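# Carry the three-carton drink tray from desk to counter

## Task

Move the tray holding three drink cartons off the desk and onto the counter so that its entire bottom rests on the counter, with all three cartons upright on the tray. Then release it and back the robot away. The robot must not topple or be left leaning, and the result only counts if it stays put without the robot supporting it.

## Robot and tools

Robot: a Rainbow Robotics RB-Y1 in a physics simulation. It has a two-wheel differential base with two rear casters (0.66 m long, 0.58 m wide, front edge 0.10 m ahead of the wheel axle), a folding leg and torso, a head with cameras, and left and right arms with parallel grippers. A loose object may occasionally get nudged by an outside push.

Frames: the base frame has its origin on the floor midway between the drive wheels, x forward, y left, z up. The chest, left_hand and right_hand positions in results use this frame. A hand point is centred between its finger pads; fingers point along the hand's -z and close along its x. Reported hand positions can be off, more so at long reach. The odometry frame is the base frame as it was when the scene began; base_odometry only counts wheel rotation, so wheel slip looks like travel, and heading runs -3.142 to 3.142, positive to the left.

execute_actions: argument actions is a list holding one action or none (empty just reports state and images). An action may contain:
- base: exactly one of translate_m (metres, an offset from where the base last reported itself, -3 to 3, positive forward) or rotate_rad (radians, an offset turn in place, -3.2 to 3.2, positive counter-clockwise seen from above). No sideways motion. A move needing over 8.667 s at its top speed is refused.
- joints: a single object mapping joint names to absolute targets (radians, gripper in metres), covering both arms, torso and head in one map. Ranges: torso_squat_rad 0 to 1.2 (higher lowers the level chest); torso_shift_rad -0.3 to 0.6 (positive pushes hips forward); torso_pitch_rad -0.2 to 1.4 (positive leans forward); torso_yaw_rad -1.5 to 1.5 (positive left). Per arm (prefix left_ or right_): shoulder_pitch -2.356 to 2.356 (0 hangs, negative raises forward); shoulder_roll left 0 to 3.141, right -3.141 to 0 (away from 0 lifts the arm outward); shoulder_yaw -2.094 to 2.094; elbow -2.617 to 0.01 (negative bends); forearm_roll -3.141 to 3.141; wrist_pitch -1.57 to 1.919 (negative tips hand forward); hand_roll -2.705 to 2.705; gripper_m 0 to 0.1 (pad gap). For yaw and roll joints, positive means leftward/counter-clockwise from above on both arms. head_pan_rad -0.523 to 0.523 (relative to chest, positive left); head_tilt_rad -0.35 to 1.57 (positive looks down). Tolerance for done is ±0.02 rad, ±0.004 m for grippers.
- speeds: optional caps for this action, translate_m 0.05 to 0.4 m/s, rotate_rad 0.1 to 1.509 rad/s (defaults are the maxima).
- min_time_s: 0.1 to 8, a minimum duration for each arm and head motion; slower motions are unaffected.
Built-in top speeds: arm joints 1 rad/s (forearm_roll, wrist_pitch, hand_roll 1.5), head 1.5, squat and pitch 0.3, shift 0.15, torso yaw 0.6, grippers 0.1 m/s. No action exceeds 15 s. Omitted joints may keep driving at old targets. Unknown keys or out-of-range values reject the whole call. Argument cameras picks images: head_camera, left_wrist_camera, right_wrist_camera or all; omitted/null means all, [] means none. The pictures line lists image order.

Torso combined limits (violations leave commanded torso joints short, off_target): squat+shift <= 1.52; squat-shift+pitch <= 1.57; shift+0.5*pitch-0.4*squat <= 0.7; shift+0.3*pitch-0.5*squat <= 0.39.

wait: seconds 0 to 10; no new command, returns state and images.
zoom_image: camera name and region [x0,y0,x1,y1] in pixels of that camera's most recent full image, at most 504x504. Head image is 896x504, wrist images 644x364.
finished_scene: scene = current scene number; ends it irreversibly after the last command is held and reports success. Answering without any tool call ends everything.

Result lines: base_status and joint_status describe how each motion ended. done (for the base: wheels turned the full amount, slip possible); off_target (stopped short, may still push); limit_stop_at_<name> (built-in limit); contact_stop (torso or arm hit something hard, or load too heavy); time_out (took over 1.5x expected, torso 2.5x, plus 1 s, max 14 s); stopped_with_arm (torso halted because an arm contact-stopped). A contact_stop, time_out or stopped_with_arm halts its whole group (torso four joints, or all seven joints of one arm) and they hold where they are. limit_stop_at_own_body means a guard halted motion before the arm or hand hit torso, head, leg or base; move the parts apart. joint command not followed, with a cause line, means an arm's targets were withheld (self or arm-to-arm collision check); per-joint not_followed may be retried on later actions. Gripper targets still execute. on_its_own lists uncommanded parts; held at is the held target, not position. After a stop, first back off in a separate action, arms before torso. If both hands share one object and the torso contact-stops right at start with nothing blocking, resend every arm joint at its current joint_positions value, then the torso command. If a result reports a stop, later calls in that reply are skipped. Between calls, including while you think, the robot holds its last command.

Gripping: command an opening at least 0.005 m narrower than the object; off_target is then expected.

Cautions: the base does not stop on furniture and may keep pushing; the bent leg can extend past the front edge, and the leg pressing furniture can slide the robot backward unseen by odometry. Each arm handles up to 3 kg; heavy loads far forward of the wheels can tip the robot with nothing to stop it. Never let the arms, hands or fingers strike or squeeze each other hard. Contact torque reaching a joint's limit (N m: shoulder joints 66.5, elbow 34.2, forearm_roll, wrist_pitch, hand_roll 23.7) freezes the robot 10 s. Holding loads heats motors: MOTOR HOT from 65 °C, and at 80 °C an OVER-TEMPERATURE FAULT brakes that arm (limit_stop_at_motor_heat); resend targets afterward. Avoid drops, slips, slams and heavy pushes; prefer short, efficient motions.

Cameras: head_camera K=[[651.295,0,446.93],[0,651.295,253.257],[0,0,1]], pos_world [-0.132,0.001,1.479]; wrist cameras 644x364 (left fx 347.561, right fx 326.088). Full calibration (T_world_to_cam maps base frame to camera, OpenCV conventions) is approximate; wrist camera poses inherit joint reading errors.

Each tool is called after "Call:" as a command line: name --argument value for each argument, lists and objects as JSON in quotes; but a table of rows of numbers goes row by row, as --pt "numbers of a row", without its own name.

## Session

Call:
execute_actions --actions '[]'

Scene clock: 0.00 s.
base_odometry: x=+0.000 y=+0.000 heading=+0.000 (m, m, rad; odometry frame)
base_status: not commanded
joint_positions: torso_squat_rad=+0.350 torso_shift_rad=+0.000 torso_pitch_rad=-0.001 torso_yaw_rad=+0.000 left_shoulder_pitch_rad=-0.033 left_shoulder_roll_rad=+0.017 left_shoulder_yaw_rad=+0.014 left_elbow_rad=-0.291 left_forearm_roll_rad=-0.012 left_wrist_pitch_rad=+0.003 left_hand_roll_rad=-0.044 left_gripper_m=+0.101 right_shoulder_pitch_rad=+0.002 right_shoulder_roll_rad=+0.003 right_shoulder_yaw_rad=-0.036 right_elbow_rad=-0.272 right_forearm_roll_rad=+0.040 right_wrist_pitch_rad=-0.012 right_hand_roll_rad=+0.011 right_gripper_m=+0.099 head_pan_rad=+0.000 head_tilt_rad=+0.401
joint_status: not commanded
chest: x=-0.2285 y=+0.0009 z=+1.2474 quat_wxyz=(+1.000, -0.001, -0.001, +0.000) (m; base frame)
left_hand: x=-0.0641 y=+0.2329 z=+0.5810 quat_wxyz=(+0.987, +0.012, -0.159, -0.027) (m; base frame)
right_hand: x=-0.0945 y=-0.2225 z=+0.5754 quat_wxyz=(+0.990, -0.005, -0.141, +0.007) (m; base frame)
pictures: head_camera, left_wrist_camera, right_wrist_camera
Images, in order (width x height): head_camera 896x504, left_wrist_camera 644x364, right_wrist_camera 644x364.

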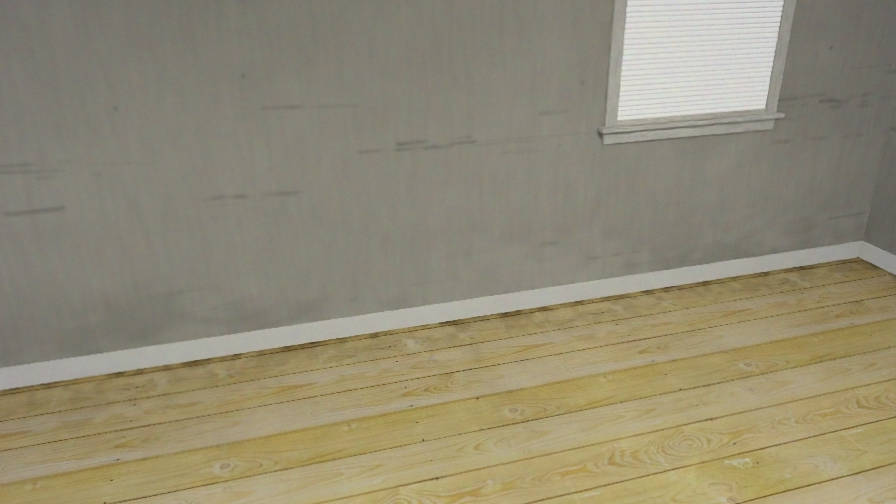

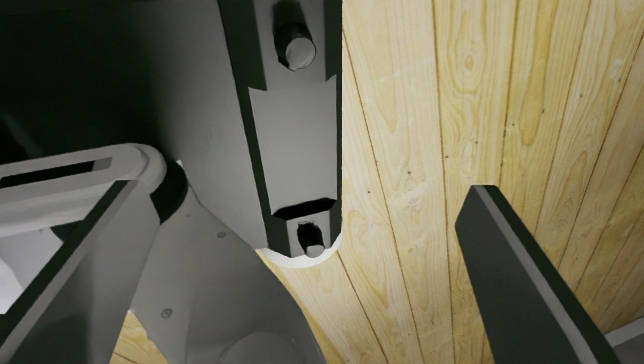

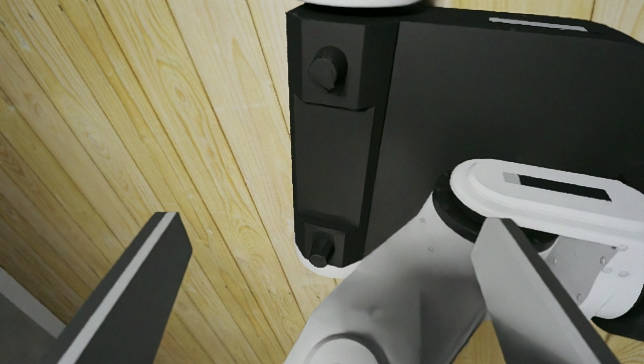

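Call:
execute_actions --actions '[{"base":{"rotate_rad":1.6},"joints":{"head_pan_rad":-0.4}}]' --cameras '["head_camera"]'

Call:
execute_actions --actions '[{"joints":{"head_pan_rad":0.52}}]' --cameras '["head_camera"]'

Call:
execute_actions --actions '[{"base":{"rotate_rad":2.1},"joints":{"head_pan_rad":-0.5}}]' --cameras '["head_camera"]'

Call:
execute_actions --actions '[{"joints":{"head_pan_rad":0.52}}]' --cameras '["head_camera"]'

Scene clock: 12.83 s.
base_odometry: x=+0.000 y=+0.000 heading=+1.599 (m, m, rad; odometry frame)
base_status: done
joint_positions: torso_squat_rad=+0.350 torso_shift_rad=+0.000 torso_pitch_rad=-0.001 torso_yaw_rad=+0.000 left_shoulder_pitch_rad=-0.033 left_shoulder_roll_rad=+0.017 left_shoulder_yaw_rad=+0.014 left_elbow_rad=-0.291 left_forearm_roll_rad=-0.012 left_wrist_pitch_rad=+0.003 left_hand_roll_rad=-0.044 left_gripper_m=+0.101 right_shoulder_pitch_rad=+0.002 right_shoulder_roll_rad=+0.003 right_shoulder_yaw_rad=-0.036 right_elbow_rad=-0.272 right_forearm_roll_rad=+0.040 right_wrist_pitch_rad=-0.012 right_hand_roll_rad=+0.011 right_gripper_m=+0.099 head_pan_rad=-0.400 head_tilt_rad=+0.401
joint_status: all done
chest: x=-0.2285 y=+0.0008 z=+1.2474 quat_wxyz=(+1.000, -0.001, -0.001, +0.000) (m; base frame)
left_hand: x=-0.0641 y=+0.2329 z=+0.5810 quat_wxyz=(+0.987, +0.012, -0.159, -0.027) (m; base frame)
right_hand: x=-0.0945 y=-0.2225 z=+0.5754 quat_wxyz=(+0.990, -0.005, -0.141, +0.007) (m; base frame)
pictures: head_camera
camera_calibration (this result's frames):
head_camera: T_world_to_cam=[[-0.431996, -0.901542, -0.0245089, -0.0483296], [-0.336262, 0.186225, -0.923173, 1.32449], [0.836844, -0.390566, -0.383603, 0.671924], [0, 0, 0, 1]] pos_world=[-0.137798, -0.0277938, 1.4793]
Images, in order (width x height): head_camera 896x504.

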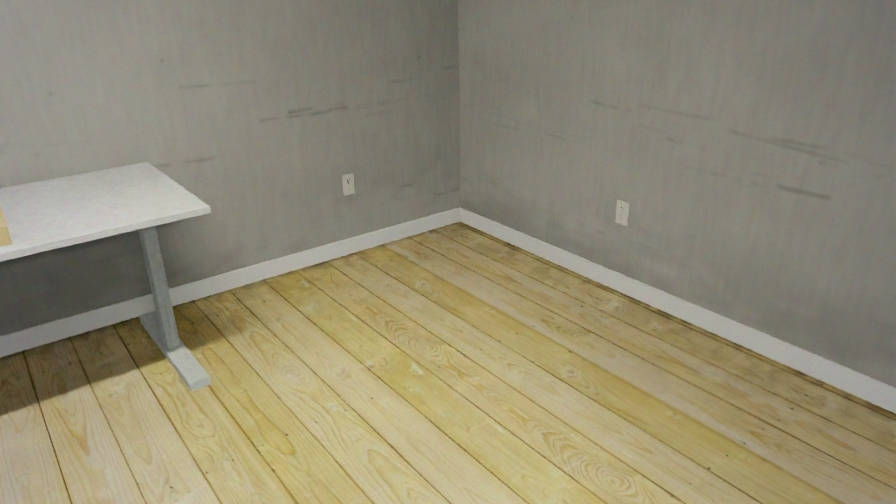

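Scene clock: 14.10 s.
base_odometry: x=+0.000 y=+0.000 heading=+1.599 (m, m, rad; odometry frame)
base_status: not commanded
joint_positions: torso_squat_rad=+0.350 torso_shift_rad=+0.000 torso_pitch_rad=-0.001 torso_yaw_rad=+0.000 left_shoulder_pitch_rad=-0.033 left_shoulder_roll_rad=+0.017 left_shoulder_yaw_rad=+0.014 left_elbow_rad=-0.291 left_forearm_roll_rad=-0.012 left_wrist_pitch_rad=+0.003 left_hand_roll_rad=-0.044 left_gripper_m=+0.101 right_shoulder_pitch_rad=+0.002 right_shoulder_roll_rad=+0.003 right_shoulder_yaw_rad=-0.036 right_elbow_rad=-0.272 right_forearm_roll_rad=+0.040 right_wrist_pitch_rad=-0.012 right_hand_roll_rad=+0.011 right_gripper_m=+0.099 head_pan_rad=+0.520 head_tilt_rad=+0.401
joint_status: all done
chest: x=-0.2285 y=+0.0008 z=+1.2474 quat_wxyz=(+1.000, -0.001, -0.001, +0.000) (m; base frame)
left_hand: x=-0.0641 y=+0.2329 z=+0.5810 quat_wxyz=(+0.987, +0.012, -0.159, -0.027) (m; base frame)
right_hand: x=-0.0945 y=-0.2225 z=+0.5754 quat_wxyz=(+0.990, -0.005, -0.141, +0.007) (m; base frame)
pictures: head_camera
camera_calibration (this result's frames):
head_camera: T_world_to_cam=[[0.455486, -0.889934, -0.0234597, 0.133646], [-0.352301, -0.155989, -0.922795, 1.321], [0.817567, 0.428585, -0.384575, 0.668459], [0, 0, 0, 1]] pos_world=[-0.141996, 0.038505, 1.47922]
Images, in order (width x height): head_camera 896x504.

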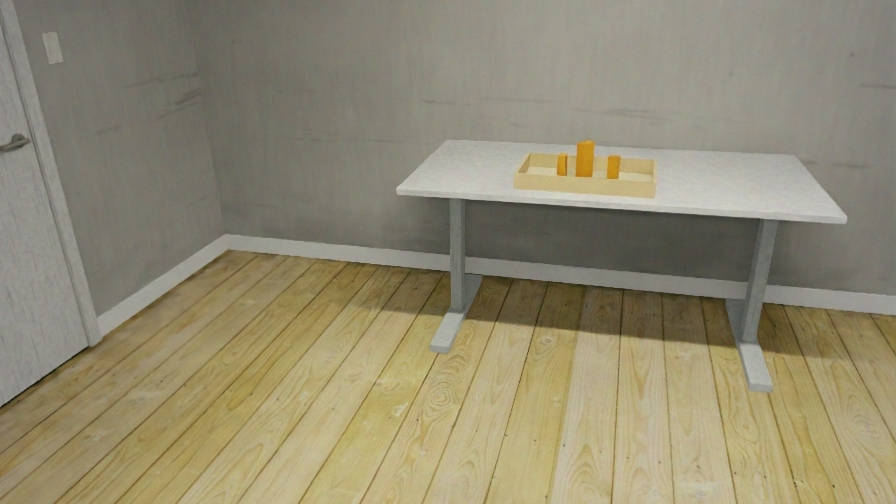

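Scene clock: 18.77 s.
base_odometry: x=+0.000 y=+0.000 heading=-2.584 (m, m, rad; odometry frame)
base_status: done
joint_positions: torso_squat_rad=+0.350 torso_shift_rad=+0.000 torso_pitch_rad=-0.001 torso_yaw_rad=+0.000 left_shoulder_pitch_rad=-0.033 left_shoulder_roll_rad=+0.017 left_shoulder_yaw_rad=+0.014 left_elbow_rad=-0.291 left_forearm_roll_rad=-0.012 left_wrist_pitch_rad=+0.003 left_hand_roll_rad=-0.044 left_gripper_m=+0.101 right_shoulder_pitch_rad=+0.002 right_shoulder_roll_rad=+0.003 right_shoulder_yaw_rad=-0.036 right_elbow_rad=-0.272 right_forearm_roll_rad=+0.040 right_wrist_pitch_rad=-0.012 right_hand_roll_rad=+0.011 right_gripper_m=+0.099 head_pan_rad=-0.500 head_tilt_rad=+0.401
joint_status: all done
chest: x=-0.2286 y=+0.0009 z=+1.2474 quat_wxyz=(+1.000, -0.001, -0.001, +0.000) (m; base frame)
left_hand: x=-0.0642 y=+0.2329 z=+0.5810 quat_wxyz=(+0.987, +0.012, -0.159, -0.027) (m; base frame)
right_hand: x=-0.0946 y=-0.2225 z=+0.5754 quat_wxyz=(+0.990, -0.005, -0.141, +0.007) (m; base frame)
pictures: head_camera
camera_calibration (this result's frames):
head_camera: T_world_to_cam=[[-0.519838, -0.853909, -0.024672, -0.066313], [-0.315852, 0.218956, -0.923199, 1.3287], [0.79373, -0.472121, -0.38353, 0.663026], [0, 0, 0, 1]] pos_world=[-0.141064, -0.0345235, 1.47931]
Images, in order (width x height): head_camera 896x504.

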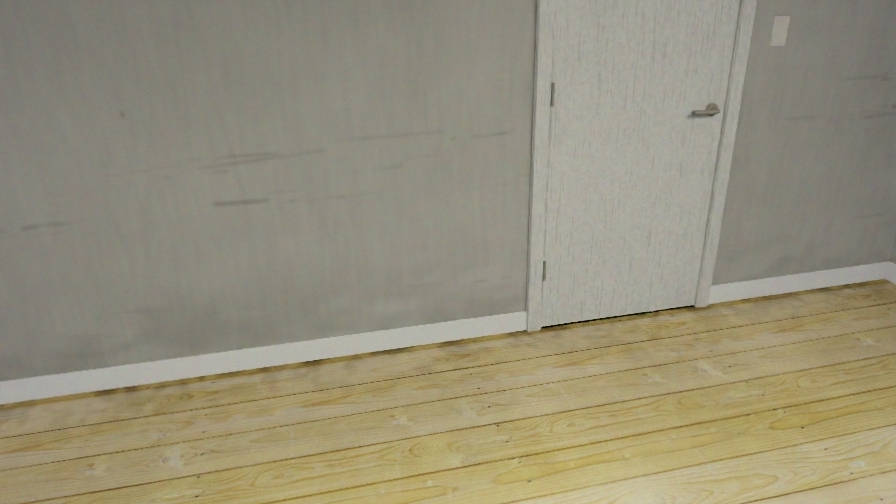

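Scene clock: 20.10 s.
base_odometry: x=+0.000 y=+0.000 heading=-2.584 (m, m, rad; odometry frame)
base_status: not commanded
joint_positions: torso_squat_rad=+0.350 torso_shift_rad=+0.000 torso_pitch_rad=-0.001 torso_yaw_rad=+0.000 left_shoulder_pitch_rad=-0.033 left_shoulder_roll_rad=+0.017 left_shoulder_yaw_rad=+0.014 left_elbow_rad=-0.291 left_forearm_roll_rad=-0.012 left_wrist_pitch_rad=+0.003 left_hand_roll_rad=-0.044 left_gripper_m=+0.101 right_shoulder_pitch_rad=+0.002 right_shoulder_roll_rad=+0.003 right_shoulder_yaw_rad=-0.036 right_elbow_rad=-0.272 right_forearm_roll_rad=+0.040 right_wrist_pitch_rad=-0.012 right_hand_roll_rad=+0.011 right_gripper_m=+0.099 head_pan_rad=+0.520 head_tilt_rad=+0.401
joint_status: all done
chest: x=-0.2286 y=+0.0009 z=+1.2474 quat_wxyz=(+1.000, -0.001, -0.001, +0.000) (m; base frame)
left_hand: x=-0.0642 y=+0.2329 z=+0.5810 quat_wxyz=(+0.987, +0.012, -0.159, -0.027) (m; base frame)
right_hand: x=-0.0946 y=-0.2225 z=+0.5754 quat_wxyz=(+0.990, -0.005, -0.141, +0.007) (m; base frame)
pictures: head_camera
camera_calibration (this result's frames):
head_camera: T_world_to_cam=[[0.455487, -0.889934, -0.0234336, 0.133637], [-0.352275, -0.156002, -0.922803, 1.321], [0.817578, 0.42858, -0.384558, 0.668458], [0, 0, 0, 1]] pos_world=[-0.14203, 0.0385205, 1.47922]
Images, in order (width x height): head_camera 896x504.

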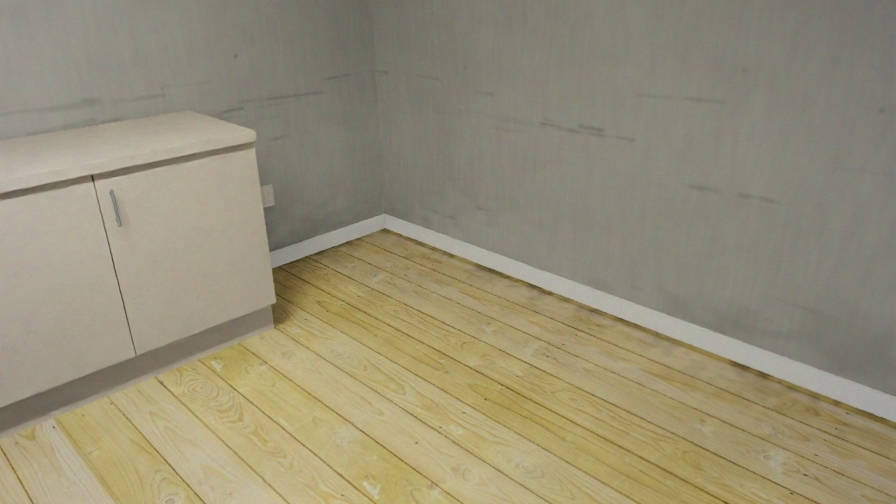

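Call:
execute_actions --actions '[{"base":{"rotate_rad":-1.744},"joints":{"head_pan_rad":0,"head_tilt_rad":0.6,"left_shoulder_pitch_rad":-0.6,"right_shoulder_pitch_rad":-0.6,"left_shoulder_roll_rad":0.2,"right_shoulder_roll_rad":-0.2,"left_elbow_rad":-1.2,"right_elbow_rad":-1.2,"left_wrist_pitch_rad":1.2,"right_wrist_pitch_rad":1.2,"left_hand_roll_rad":-1.57,"right_hand_roll_rad":1.57}}]' --cameras '[]'

Call:
execute_actions --actions '[{"base":{"translate_m":1.2}}]' --cameras '[]'

Call:
execute_actions --actions '[{"base":{"rotate_rad":-0.13}}]' --cameras '["head_camera"]'

Scene clock: 35.20 s.
base_odometry: x=+0.000 y=+0.000 heading=+1.955 (m, m, rad; odometry frame)
base_status: done
joint_positions: torso_squat_rad=+0.350 torso_shift_rad=+0.000 torso_pitch_rad=-0.001 torso_yaw_rad=+0.000 left_shoulder_pitch_rad=-0.600 left_shoulder_roll_rad=+0.200 left_shoulder_yaw_rad=+0.014 left_elbow_rad=-1.200 left_forearm_roll_rad=-0.013 left_wrist_pitch_rad=+1.200 left_hand_roll_rad=-1.570 left_gripper_m=+0.101 right_shoulder_pitch_rad=-0.600 right_shoulder_roll_rad=-0.200 right_shoulder_yaw_rad=-0.036 right_elbow_rad=-1.200 right_forearm_roll_rad=+0.040 right_wrist_pitch_rad=+1.200 right_hand_roll_rad=+1.570 right_gripper_m=+0.099 head_pan_rad=+0.000 head_tilt_rad=+0.600
joint_status: all done
chest: x=-0.2286 y=+0.0009 z=+1.2474 quat_wxyz=(+1.000, -0.001, -0.001, +0.000) (m; base frame)
left_hand: x=+0.3363 y=+0.2645 z=+0.9527 quat_wxyz=(+0.625, +0.274, -0.134, -0.719) (m; base frame)
right_hand: x=+0.3371 y=-0.2744 z=+0.9559 quat_wxyz=(+0.631, -0.282, -0.127, +0.711) (m; base frame)
pictures: none
No camera images: the call's "cameras" was empty. Leave "cameras" out to get every camera's image.

Scene clock: 39.87 s.
base_odometry: x=-0.449 y=+1.112 heading=+1.954 (m, m, rad; odometry frame)
base_status: done
joint_positions: torso_squat_rad=+0.350 torso_shift_rad=+0.000 torso_pitch_rad=-0.001 torso_yaw_rad=+0.000 left_shoulder_pitch_rad=-0.600 left_shoulder_roll_rad=+0.200 left_shoulder_yaw_rad=+0.014 left_elbow_rad=-1.200 left_forearm_roll_rad=-0.013 left_wrist_pitch_rad=+1.200 left_hand_roll_rad=-1.570 left_gripper_m=+0.101 right_shoulder_pitch_rad=-0.600 right_shoulder_roll_rad=-0.200 right_shoulder_yaw_rad=-0.036 right_elbow_rad=-1.200 right_forearm_roll_rad=+0.040 right_wrist_pitch_rad=+1.200 right_hand_roll_rad=+1.570 right_gripper_m=+0.099 head_pan_rad=+0.000 head_tilt_rad=+0.600
joint_status: not commanded
chest: x=-0.2285 y=+0.0009 z=+1.2474 quat_wxyz=(+1.000, -0.001, -0.001, +0.000) (m; base frame)
left_hand: x=+0.3363 y=+0.2645 z=+0.9525 quat_wxyz=(+0.625, +0.274, -0.134, -0.719) (m; base frame)
right_hand: x=+0.3371 y=-0.2745 z=+0.9557 quat_wxyz=(+0.631, -0.282, -0.126, +0.712) (m; base frame)
pictures: none
No camera images: the call's "cameras" was empty. Leave "cameras" out to get every camera's image.

Scene clock: 41.50 s.
base_odometry: x=-0.449 y=+1.112 heading=+1.825 (m, m, rad; odometry frame)
base_status: done
joint_positions: torso_squat_rad=+0.350 torso_shift_rad=+0.000 torso_pitch_rad=-0.001 torso_yaw_rad=+0.000 left_shoulder_pitch_rad=-0.600 left_shoulder_roll_rad=+0.200 left_shoulder_yaw_rad=+0.014 left_elbow_rad=-1.200 left_forearm_roll_rad=-0.013 left_wrist_pitch_rad=+1.200 left_hand_roll_rad=-1.570 left_gripper_m=+0.101 right_shoulder_pitch_rad=-0.600 right_shoulder_roll_rad=-0.200 right_shoulder_yaw_rad=-0.036 right_elbow_rad=-1.200 right_forearm_roll_rad=+0.040 right_wrist_pitch_rad=+1.200 right_hand_roll_rad=+1.570 right_gripper_m=+0.099 head_pan_rad=+0.000 head_tilt_rad=+0.600
joint_status: not commanded
chest: x=-0.2285 y=+0.0009 z=+1.2474 quat_wxyz=(+1.000, -0.001, -0.001, +0.000) (m; base frame)
left_hand: x=+0.3363 y=+0.2645 z=+0.9525 quat_wxyz=(+0.625, +0.274, -0.134, -0.719) (m; base frame)
right_hand: x=+0.3371 y=-0.2745 z=+0.9557 quat_wxyz=(+0.631, -0.282, -0.126, +0.712) (m; base frame)
pictures: head_camera
camera_calibration (this result's frames):
head_camera: T_world_to_cam=[[-0.0508488, -0.998607, -0.0140621, 0.0155016], [-0.557682, 0.040072, -0.829087, 1.14271], [0.828496, -0.0343158, -0.558943, 0.923567], [0, 0, 0, 1]] pos_world=[-0.127115, 0.00138234, 1.46384]
Images, in order (width x height): head_camera 896x504.

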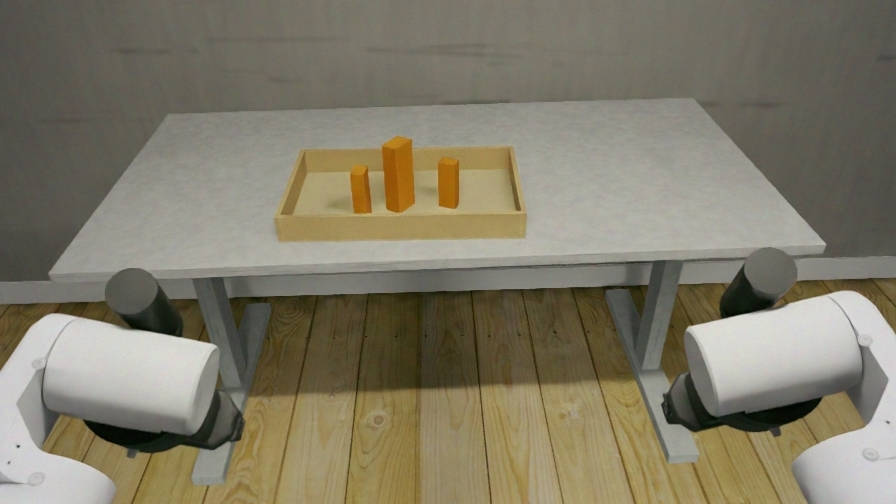

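Call:
execute_actions --actions '[{"base":{"rotate_rad":0.07},"joints":{"head_tilt_rad":1.0,"left_shoulder_roll_rad":0.05,"right_shoulder_roll_rad":-0.05,"left_shoulder_yaw_rad":0.17,"right_shoulder_yaw_rad":-0.17,"left_forearm_roll_rad":0,"right_forearm_roll_rad":0,"left_hand_roll_rad":-1.64,"right_hand_roll_rad":1.64}}]' --cameras '[]'

Call:
execute_actions --actions '[{"base":{"translate_m":0.81}}]' --cameras '[]'

Call:
execute_actions --actions '[{"base":{"rotate_rad":-0.117},"joints":{"torso_squat_rad":0.6}}]'

Scene clock: 58.73 s.
base_odometry: x=-0.449 y=+1.112 heading=+1.894 (m, m, rad; odometry frame)
base_status: done
joint_positions: torso_squat_rad=+0.350 torso_shift_rad=+0.000 torso_pitch_rad=-0.001 torso_yaw_rad=+0.000 left_shoulder_pitch_rad=-0.600 left_shoulder_roll_rad=+0.050 left_shoulder_yaw_rad=+0.170 left_elbow_rad=-1.200 left_forearm_roll_rad=+0.000 left_wrist_pitch_rad=+1.200 left_hand_roll_rad=-1.640 left_gripper_m=+0.101 right_shoulder_pitch_rad=-0.600 right_shoulder_roll_rad=-0.050 right_shoulder_yaw_rad=-0.170 right_elbow_rad=-1.200 right_forearm_roll_rad=+0.000 right_wrist_pitch_rad=+1.200 right_hand_roll_rad=+1.640 right_gripper_m=+0.099 head_pan_rad=+0.000 head_tilt_rad=+1.000
joint_status: all done
chest: x=-0.2285 y=+0.0009 z=+1.2474 quat_wxyz=(+1.000, -0.001, -0.001, +0.000) (m; base frame)
left_hand: x=+0.3283 y=+0.2100 z=+0.9384 quat_wxyz=(+0.645, +0.206, -0.193, -0.710) (m; base frame)
right_hand: x=+0.3284 y=-0.2086 z=+0.9388 quat_wxyz=(+0.645, -0.206, -0.192, +0.710) (m; base frame)
pictures: none
No camera images: the call's "cameras" was empty. Leave "cameras" out to get every camera's image.

Scene clock: 62.33 s.
base_odometry: x=-0.706 y=+1.881 heading=+1.892 (m, m, rad; odometry frame)
base_status: done
joint_positions: torso_squat_rad=+0.350 torso_shift_rad=+0.000 torso_pitch_rad=-0.001 torso_yaw_rad=+0.000 left_shoulder_pitch_rad=-0.600 left_shoulder_roll_rad=+0.050 left_shoulder_yaw_rad=+0.170 left_elbow_rad=-1.200 left_forearm_roll_rad=+0.000 left_wrist_pitch_rad=+1.200 left_hand_roll_rad=-1.640 left_gripper_m=+0.101 right_shoulder_pitch_rad=-0.600 right_shoulder_roll_rad=-0.050 right_shoulder_yaw_rad=-0.170 right_elbow_rad=-1.200 right_forearm_roll_rad=+0.000 right_wrist_pitch_rad=+1.200 right_hand_roll_rad=+1.640 right_gripper_m=+0.099 head_pan_rad=+0.000 head_tilt_rad=+1.000
joint_status: not commanded
chest: x=-0.2285 y=+0.0009 z=+1.2474 quat_wxyz=(+1.000, -0.001, -0.001, +0.000) (m; base frame)
left_hand: x=+0.3282 y=+0.2100 z=+0.9384 quat_wxyz=(+0.645, +0.206, -0.192, -0.710) (m; base frame)
right_hand: x=+0.3284 y=-0.2086 z=+0.9388 quat_wxyz=(+0.645, -0.206, -0.192, +0.710) (m; base frame)
pictures: none
No camera images: the call's "cameras" was empty. Leave "cameras" out to get every camera's image.

Scene clock: 64.00 s.
base_odometry: x=-0.706 y=+1.881 heading=+1.776 (m, m, rad; odometry frame)
base_status: done
joint_positions: torso_squat_rad=+0.600 torso_shift_rad=+0.000 torso_pitch_rad=-0.001 torso_yaw_rad=+0.000 left_shoulder_pitch_rad=-0.600 left_shoulder_roll_rad=+0.050 left_shoulder_yaw_rad=+0.170 left_elbow_rad=-1.200 left_forearm_roll_rad=+0.000 left_wrist_pitch_rad=+1.200 left_hand_roll_rad=-1.640 left_gripper_m=+0.101 right_shoulder_pitch_rad=-0.600 right_shoulder_roll_rad=-0.050 right_shoulder_yaw_rad=-0.170 right_elbow_rad=-1.200 right_forearm_roll_rad=+0.000 right_wrist_pitch_rad=+1.200 right_hand_roll_rad=+1.640 right_gripper_m=+0.099 head_pan_rad=+0.000 head_tilt_rad=+1.000
joint_status: all done
chest: x=-0.2286 y=+0.0008 z=+1.1677 quat_wxyz=(+1.000, -0.001, -0.001, +0.000) (m; base frame)
left_hand: x=+0.3282 y=+0.2099 z=+0.8587 quat_wxyz=(+0.645, +0.206, -0.193, -0.710) (m; base frame)
right_hand: x=+0.3283 y=-0.2086 z=+0.8592 quat_wxyz=(+0.645, -0.206, -0.192, +0.710) (m; base frame)
pictures: head_camera, left_wrist_camera, right_wrist_camera
camera_calibration (this result's frames):
head_camera: T_world_to_cam=[[-0.0527474, -0.998583, 0.0070993, -0.0150137], [-0.836407, 0.0402947, -0.546626, 0.632568], [0.545565, -0.034771, -0.837347, 1.20137], [0, 0, 0, 1]] pos_world=[-0.127133, 0.00129129, 1.35185]
left_wrist_camera: T_world_to_cam=[[-0.0535844, -0.997982, -0.0340552, 0.253991], [-0.983274, 0.0467881, 0.176021, 0.187649], [-0.174073, 0.0429176, -0.983797, 0.983162], [0, 0, 0, 1]] pos_world=[0.369262, 0.202504, 0.942851]
right_wrist_camera: T_world_to_cam=[[0.0989899, -0.995088, -0.00134784, -0.234954], [-0.989593, -0.0985853, 0.104814, 0.24987], [-0.104432, -0.00904167, -0.994491, 0.974022], [0, 0, 0, 1]] pos_world=[0.372246, -0.200359, 0.942149]
Images, in order (width x height): head_camera 896x504, left_wrist_camera 644x364, right_wrist_camera 644x364.

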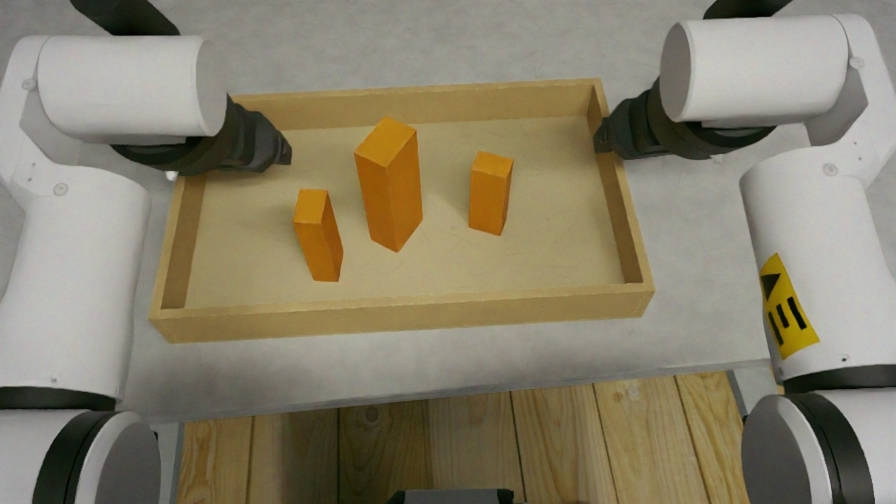

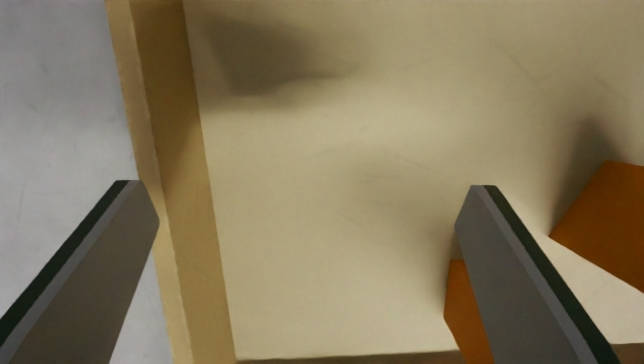

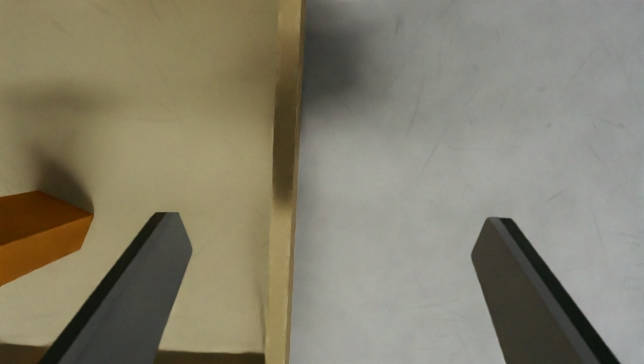

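Call:
execute_actions --actions '[{"joints":{"left_shoulder_yaw_rad":0.47,"right_shoulder_yaw_rad":-0.11,"left_hand_roll_rad":-1.82,"right_hand_roll_rad":1.54}}]' --cameras '[]'

Call:
execute_actions --actions '[{"joints":{"torso_squat_rad":0.68}}]'

Scene clock: 72.47 s.
base_odometry: x=-0.706 y=+1.881 heading=+1.776 (m, m, rad; odometry frame)
base_status: not commanded
joint_positions: torso_squat_rad=+0.600 torso_shift_rad=+0.000 torso_pitch_rad=-0.001 torso_yaw_rad=+0.000 left_shoulder_pitch_rad=-0.600 left_shoulder_roll_rad=+0.050 left_shoulder_yaw_rad=+0.470 left_elbow_rad=-1.200 left_forearm_roll_rad=+0.000 left_wrist_pitch_rad=+1.200 left_hand_roll_rad=-1.820 left_gripper_m=+0.101 right_shoulder_pitch_rad=-0.600 right_shoulder_roll_rad=-0.050 right_shoulder_yaw_rad=-0.110 right_elbow_rad=-1.200 right_forearm_roll_rad=+0.000 right_wrist_pitch_rad=+1.200 right_hand_roll_rad=+1.540 right_gripper_m=+0.099 head_pan_rad=+0.000 head_tilt_rad=+1.000
joint_status: all done
chest: x=-0.2286 y=+0.0008 z=+1.1677 quat_wxyz=(+1.000, -0.001, -0.001, +0.000) (m; base frame)
left_hand: x=+0.3204 y=+0.2865 z=+0.8529 quat_wxyz=(+0.687, +0.194, -0.205, -0.670) (m; base frame)
right_hand: x=+0.3276 y=-0.1932 z=+0.8588 quat_wxyz=(+0.659, -0.202, -0.196, +0.697) (m; base frame)
pictures: none
No camera images: the call's "cameras" was empty. Leave "cameras" out to get every camera's image.

Scene clock: 73.47 s.
base_odometry: x=-0.706 y=+1.881 heading=+1.776 (m, m, rad; odometry frame)
base_status: not commanded
joint_positions: torso_squat_rad=+0.680 torso_shift_rad=+0.000 torso_pitch_rad=-0.001 torso_yaw_rad=+0.000 left_shoulder_pitch_rad=-0.600 left_shoulder_roll_rad=+0.050 left_shoulder_yaw_rad=+0.470 left_elbow_rad=-1.200 left_forearm_roll_rad=+0.000 left_wrist_pitch_rad=+1.200 left_hand_roll_rad=-1.820 left_gripper_m=+0.101 right_shoulder_pitch_rad=-0.600 right_shoulder_roll_rad=-0.050 right_shoulder_yaw_rad=-0.110 right_elbow_rad=-1.200 right_forearm_roll_rad=+0.000 right_wrist_pitch_rad=+1.200 right_hand_roll_rad=+1.540 right_gripper_m=+0.099 head_pan_rad=+0.000 head_tilt_rad=+1.000
joint_status: all done
chest: x=-0.2286 y=+0.0008 z=+1.1342 quat_wxyz=(+1.000, -0.001, -0.001, +0.000) (m; base frame)
left_hand: x=+0.3204 y=+0.2865 z=+0.8195 quat_wxyz=(+0.687, +0.194, -0.205, -0.670) (m; base frame)
right_hand: x=+0.3276 y=-0.1932 z=+0.8253 quat_wxyz=(+0.659, -0.202, -0.196, +0.697) (m; base frame)
pictures: head_camera, left_wrist_camera, right_wrist_camera
camera_calibration (this result's frames):
head_camera: T_world_to_cam=[[-0.0527696, -0.998582, 0.00709186, -0.014804], [-0.836406, 0.0403174, -0.546625, 0.614296], [0.545564, -0.0347769, -0.837347, 1.17337], [0, 0, 0, 1]] pos_world=[-0.127128, 0.00125632, 1.31841]
left_wrist_camera: T_world_to_cam=[[0.0472024, -0.99841, 0.0308133, 0.243266], [-0.98339, -0.0410356, 0.176807, 0.207787], [-0.175261, -0.0386472, -0.983763, 0.963635], [0, 0, 0, 1]] pos_world=[0.361741, 0.288647, 0.903755]
right_wrist_camera: T_world_to_cam=[[0.065334, -0.997594, -0.0232067, -0.190969], [-0.992364, -0.0673947, 0.103308, 0.262334], [-0.104623, 0.01628, -0.994379, 0.94528], [0, 0, 0, 1]] pos_world=[0.371705, -0.188219, 0.908434]
Images, in order (width x height): head_camera 896x504, left_wrist_camera 644x364, right_wrist_camera 644x364.

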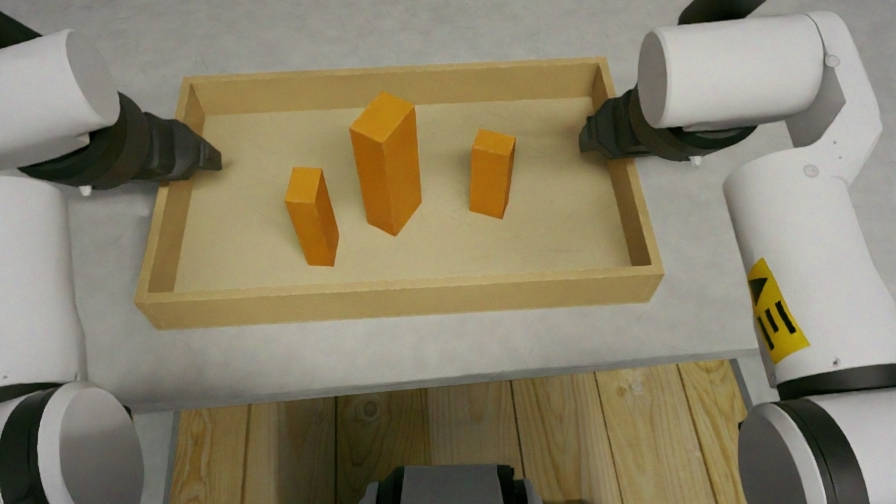

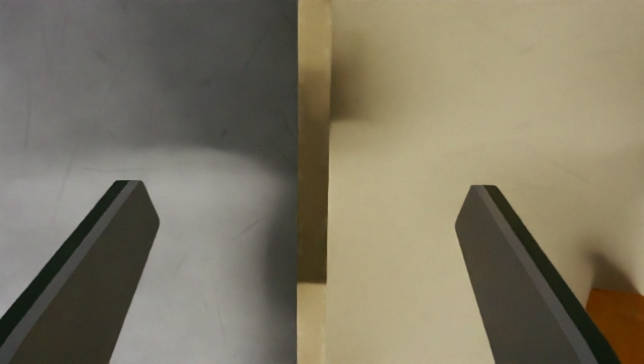

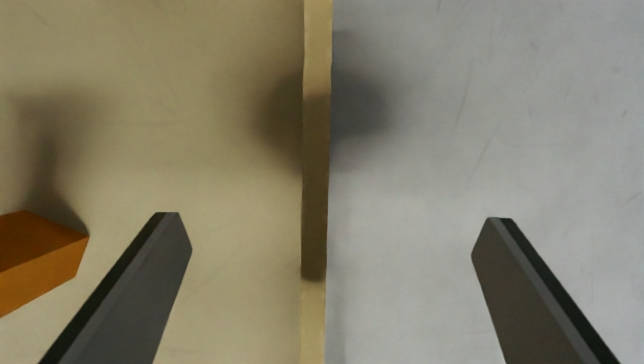

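Call:
execute_actions --actions '[{"joints":{"torso_squat_rad":0.77,"right_shoulder_yaw_rad":-0.09,"right_hand_roll_rad":1.5}}]'

Call:
execute_actions --actions '[{"joints":{"left_gripper_m":0,"right_gripper_m":0}}]'

Scene clock: 82.67 s.
base_odometry: x=-0.706 y=+1.881 heading=+1.776 (m, m, rad; odometry frame)
base_status: not commanded
joint_positions: torso_squat_rad=+0.770 torso_shift_rad=+0.000 torso_pitch_rad=-0.002 torso_yaw_rad=+0.000 left_shoulder_pitch_rad=-0.601 left_shoulder_roll_rad=+0.050 left_shoulder_yaw_rad=+0.470 left_elbow_rad=-1.201 left_forearm_roll_rad=+0.000 left_wrist_pitch_rad=+1.200 left_hand_roll_rad=-1.820 left_gripper_m=+0.101 right_shoulder_pitch_rad=-0.600 right_shoulder_roll_rad=-0.050 right_shoulder_yaw_rad=-0.090 right_elbow_rad=-1.200 right_forearm_roll_rad=+0.000 right_wrist_pitch_rad=+1.200 right_hand_roll_rad=+1.500 right_gripper_m=+0.099 head_pan_rad=+0.000 head_tilt_rad=+1.000
joint_status: all done
chest: x=-0.2287 y=+0.0007 z=+1.0925 quat_wxyz=(+1.000, -0.001, -0.001, +0.000) (m; base frame)
left_hand: x=+0.3207 y=+0.2864 z=+0.7786 quat_wxyz=(+0.687, +0.195, -0.205, -0.670) (m; base frame)
right_hand: x=+0.3271 y=-0.1881 z=+0.7835 quat_wxyz=(+0.666, -0.201, -0.198, +0.691) (m; base frame)
pictures: head_camera, left_wrist_camera, right_wrist_camera
camera_calibration (this result's frames):
head_camera: T_world_to_cam=[[-0.0527715, -0.998582, 0.00703687, -0.0145004], [-0.836226, 0.0403376, -0.5469, 0.591669], [0.54584, -0.0347451, -0.837169, 1.13834], [0, 0, 0, 1]] pos_world=[-0.127349, 0.00120544, 1.27667]
left_wrist_camera: T_world_to_cam=[[0.0470776, -0.998421, 0.030649, 0.244632], [-0.983715, -0.0410122, 0.174995, 0.216885], [-0.173462, -0.0383882, -0.984092, 0.923068], [0, 0, 0, 1]] pos_world=[0.361954, 0.288576, 0.862932]
right_wrist_camera: T_world_to_cam=[[0.0484914, -0.998244, -0.0340325, -0.172971], [-0.993391, -0.0517484, 0.102448, 0.270471], [-0.104029, 0.0288397, -0.994156, 0.905544], [0, 0, 0, 1]] pos_world=[0.371274, -0.184786, 0.866656]
Images, in order (width x height): head_camera 896x504, left_wrist_camera 644x364, right_wrist_camera 644x364.

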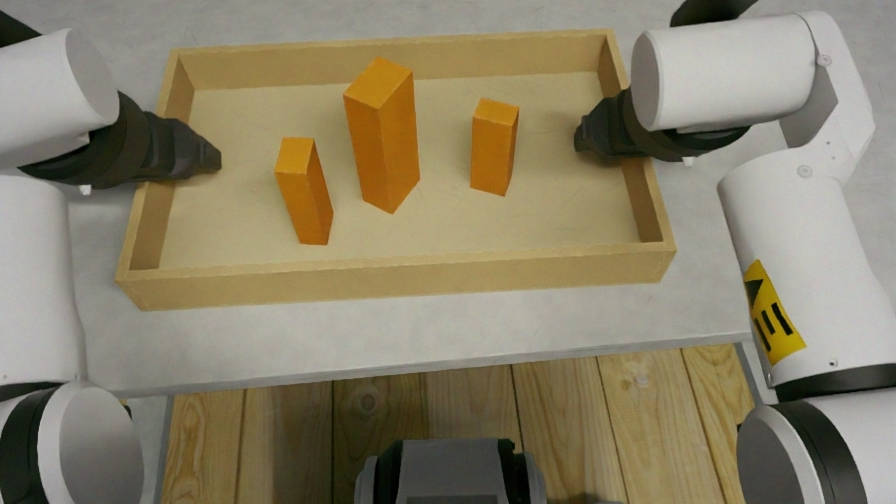

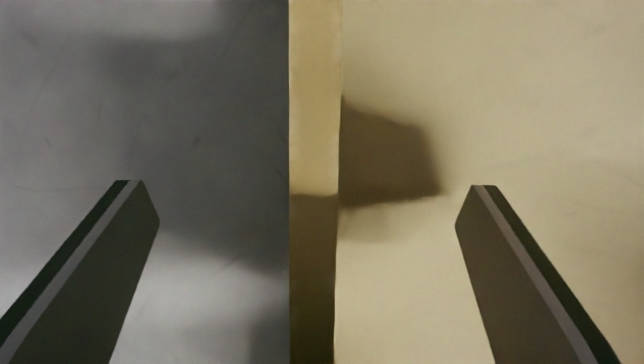

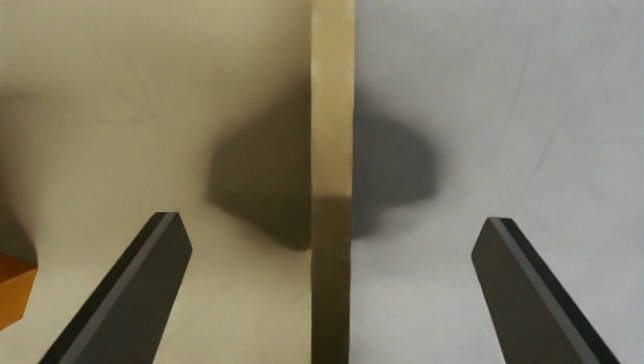

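Scene clock: 84.17 s.
base_odometry: x=-0.706 y=+1.881 heading=+1.776 (m, m, rad; odometry frame)
base_status: not commanded
joint_positions: torso_squat_rad=+0.770 torso_shift_rad=+0.000 torso_pitch_rad=-0.002 torso_yaw_rad=+0.000 left_shoulder_pitch_rad=-0.601 left_shoulder_roll_rad=+0.049 left_shoulder_yaw_rad=+0.470 left_elbow_rad=-1.201 left_forearm_roll_rad=+0.000 left_wrist_pitch_rad=+1.200 left_hand_roll_rad=-1.820 left_gripper_m=+0.011 right_shoulder_pitch_rad=-0.600 right_shoulder_roll_rad=-0.049 right_shoulder_yaw_rad=-0.090 right_elbow_rad=-1.200 right_forearm_roll_rad=-0.001 right_wrist_pitch_rad=+1.200 right_hand_roll_rad=+1.500 right_gripper_m=+0.009 head_pan_rad=+0.000 head_tilt_rad=+1.000
joint_status: left_gripper_m off_target (ended at +0.011, target +0.000); right_gripper_m off_target (ended at +0.009, target +0.000)
chest: x=-0.2287 y=+0.0007 z=+1.0925 quat_wxyz=(+1.000, -0.001, -0.001, +0.000) (m; base frame)
left_hand: x=+0.3208 y=+0.2858 z=+0.7786 quat_wxyz=(+0.686, +0.194, -0.205, -0.670) (m; base frame)
right_hand: x=+0.3270 y=-0.1875 z=+0.7835 quat_wxyz=(+0.666, -0.200, -0.198, +0.691) (m; base frame)
pictures: head_camera, left_wrist_camera, right_wrist_camera
camera_calibration (this result's frames):
head_camera: T_world_to_cam=[[-0.0527799, -0.998581, 0.00701913, -0.0144944], [-0.836226, 0.0403544, -0.546899, 0.591668], [0.54584, -0.0347349, -0.837169, 1.13834], [0, 0, 0, 1]] pos_world=[-0.127349, 0.00118989, 1.27667]
left_wrist_camera: T_world_to_cam=[[0.0463749, -0.998433, 0.0313351, 0.243728], [-0.983761, -0.0402035, 0.174925, 0.216787], [-0.173391, -0.0389384, -0.984083, 0.923209], [0, 0, 0, 1]] pos_world=[0.36204, 0.28801, 0.862956]
right_wrist_camera: T_world_to_cam=[[0.0492517, -0.998172, -0.0350251, -0.17178], [-0.993353, -0.0526065, 0.102386, 0.270345], [-0.104042, 0.0297496, -0.994128, 0.905694], [0, 0, 0, 1]] pos_world=[0.371239, -0.184188, 0.866679]
Images, in order (width x height): head_camera 896x504, left_wrist_camera 644x364, right_wrist_camera 644x364.

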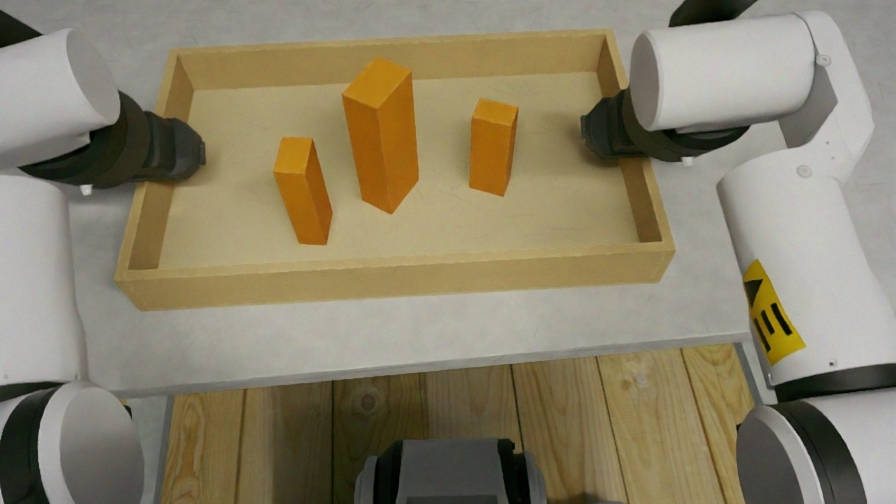

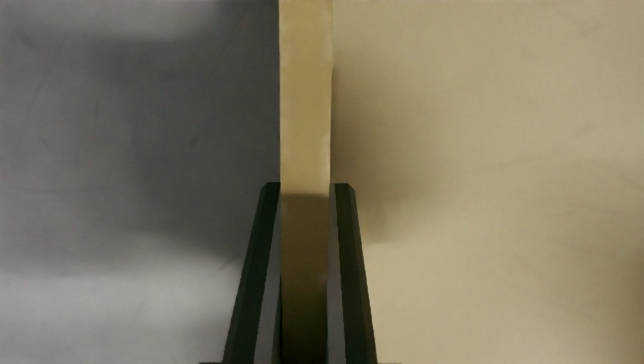

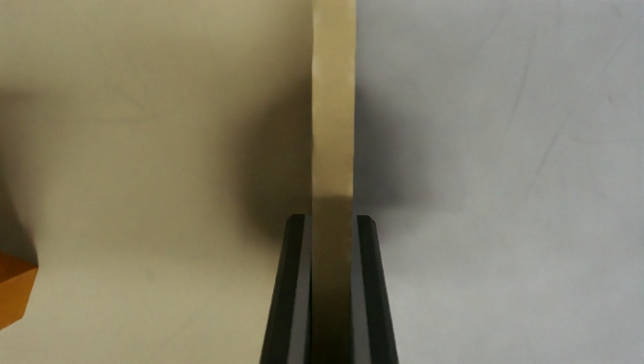

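Call:
execute_actions --actions '[{"joints":{"torso_squat_rad":0}}]' --cameras '[]'

Call:
execute_actions --actions '[{"base":{"translate_m":-1.5},"joints":{"head_tilt_rad":0.55}}]' --cameras '[]'

Call:
execute_actions --actions '[{"base":{"rotate_rad":-3.1},"speeds":{"rotate_rad":0.8}}]' --cameras '["head_camera"]'

Scene clock: 94.70 s.
base_odometry: x=-0.706 y=+1.881 heading=+1.776 (m, m, rad; odometry frame)
base_status: not commanded
joint_positions: torso_squat_rad=+0.000 torso_shift_rad=+0.000 torso_pitch_rad=-0.001 torso_yaw_rad=+0.000 left_shoulder_pitch_rad=-0.599 left_shoulder_roll_rad=+0.049 left_shoulder_yaw_rad=+0.470 left_elbow_rad=-1.199 left_forearm_roll_rad=+0.000 left_wrist_pitch_rad=+1.200 left_hand_roll_rad=-1.820 left_gripper_m=+0.011 right_shoulder_pitch_rad=-0.600 right_shoulder_roll_rad=-0.049 right_shoulder_yaw_rad=-0.090 right_elbow_rad=-1.200 right_forearm_roll_rad=-0.001 right_wrist_pitch_rad=+1.200 right_hand_roll_rad=+1.500 right_gripper_m=+0.009 head_pan_rad=+0.000 head_tilt_rad=+1.000
joint_status: all done
chest: x=-0.2282 y=+0.0009 z=+1.2899 quat_wxyz=(+1.000, -0.001, +0.000, +0.000) (m; base frame)
left_hand: x=+0.3201 y=+0.2860 z=+0.9741 quat_wxyz=(+0.687, +0.193, -0.204, -0.670) (m; base frame)
right_hand: x=+0.3271 y=-0.1871 z=+0.9801 quat_wxyz=(+0.666, -0.199, -0.198, +0.691) (m; base frame)
pictures: none
No camera images: the call's "cameras" was empty. Leave "cameras" out to get every camera's image.

Scene clock: 100.03 s.
base_odometry: x=-0.401 y=+0.412 heading=+1.775 (m, m, rad; odometry frame)
base_status: done
joint_positions: torso_squat_rad=+0.000 torso_shift_rad=+0.000 torso_pitch_rad=-0.001 torso_yaw_rad=+0.000 left_shoulder_pitch_rad=-0.599 left_shoulder_roll_rad=+0.049 left_shoulder_yaw_rad=+0.470 left_elbow_rad=-1.199 left_forearm_roll_rad=+0.000 left_wrist_pitch_rad=+1.200 left_hand_roll_rad=-1.820 left_gripper_m=+0.011 right_shoulder_pitch_rad=-0.600 right_shoulder_roll_rad=-0.049 right_shoulder_yaw_rad=-0.090 right_elbow_rad=-1.200 right_forearm_roll_rad=-0.001 right_wrist_pitch_rad=+1.200 right_hand_roll_rad=+1.500 right_gripper_m=+0.009 head_pan_rad=+0.000 head_tilt_rad=+0.550
joint_status: all done
chest: x=-0.2283 y=+0.0009 z=+1.2899 quat_wxyz=(+1.000, -0.001, +0.000, +0.000) (m; base frame)
left_hand: x=+0.3200 y=+0.2860 z=+0.9741 quat_wxyz=(+0.687, +0.193, -0.204, -0.670) (m; base frame)
right_hand: x=+0.3269 y=-0.1871 z=+0.9802 quat_wxyz=(+0.666, -0.199, -0.198, +0.691) (m; base frame)
pictures: none
No camera images: the call's "cameras" was empty. Leave "cameras" out to get every camera's image.

Scene clock: 105.87 s.
base_odometry: x=-0.401 y=+0.412 heading=-1.325 (m, m, rad; odometry frame)
base_status: done
joint_positions: torso_squat_rad=+0.000 torso_shift_rad=+0.000 torso_pitch_rad=-0.001 torso_yaw_rad=+0.000 left_shoulder_pitch_rad=-0.599 left_shoulder_roll_rad=+0.049 left_shoulder_yaw_rad=+0.470 left_elbow_rad=-1.199 left_forearm_roll_rad=+0.000 left_wrist_pitch_rad=+1.200 left_hand_roll_rad=-1.820 left_gripper_m=+0.011 right_shoulder_pitch_rad=-0.600 right_shoulder_roll_rad=-0.049 right_shoulder_yaw_rad=-0.090 right_elbow_rad=-1.200 right_forearm_roll_rad=-0.001 right_wrist_pitch_rad=+1.200 right_hand_roll_rad=+1.500 right_gripper_m=+0.009 head_pan_rad=+0.000 head_tilt_rad=+0.550
joint_status: not commanded
chest: x=-0.2283 y=+0.0009 z=+1.2899 quat_wxyz=(+1.000, -0.001, +0.000, +0.000) (m; base frame)
left_hand: x=+0.3200 y=+0.2860 z=+0.9741 quat_wxyz=(+0.687, +0.193, -0.204, -0.670) (m; base frame)
right_hand: x=+0.3269 y=-0.1870 z=+0.9802 quat_wxyz=(+0.666, -0.199, -0.198, +0.691) (m; base frame)
pictures: head_camera
camera_calibration (this result's frames):
head_camera: T_world_to_cam=[[-0.0500409, -0.998609, -0.016605, 0.0200854], [-0.515888, 0.0400804, -0.855718, 1.22642], [0.855193, -0.0342546, -0.517177, 0.890399], [0, 0, 0, 1]] pos_world=[-0.127762, 0.00140224, 1.5103]
Images, in order (width x height): head_camera 896x504.

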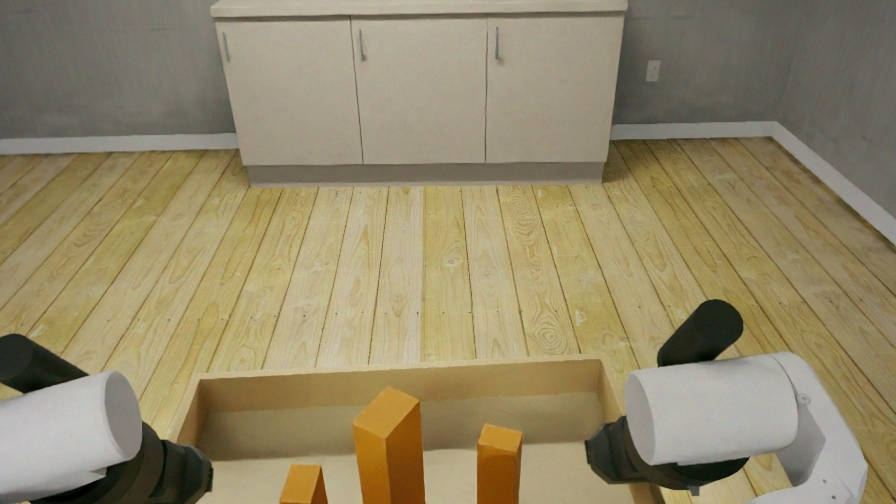

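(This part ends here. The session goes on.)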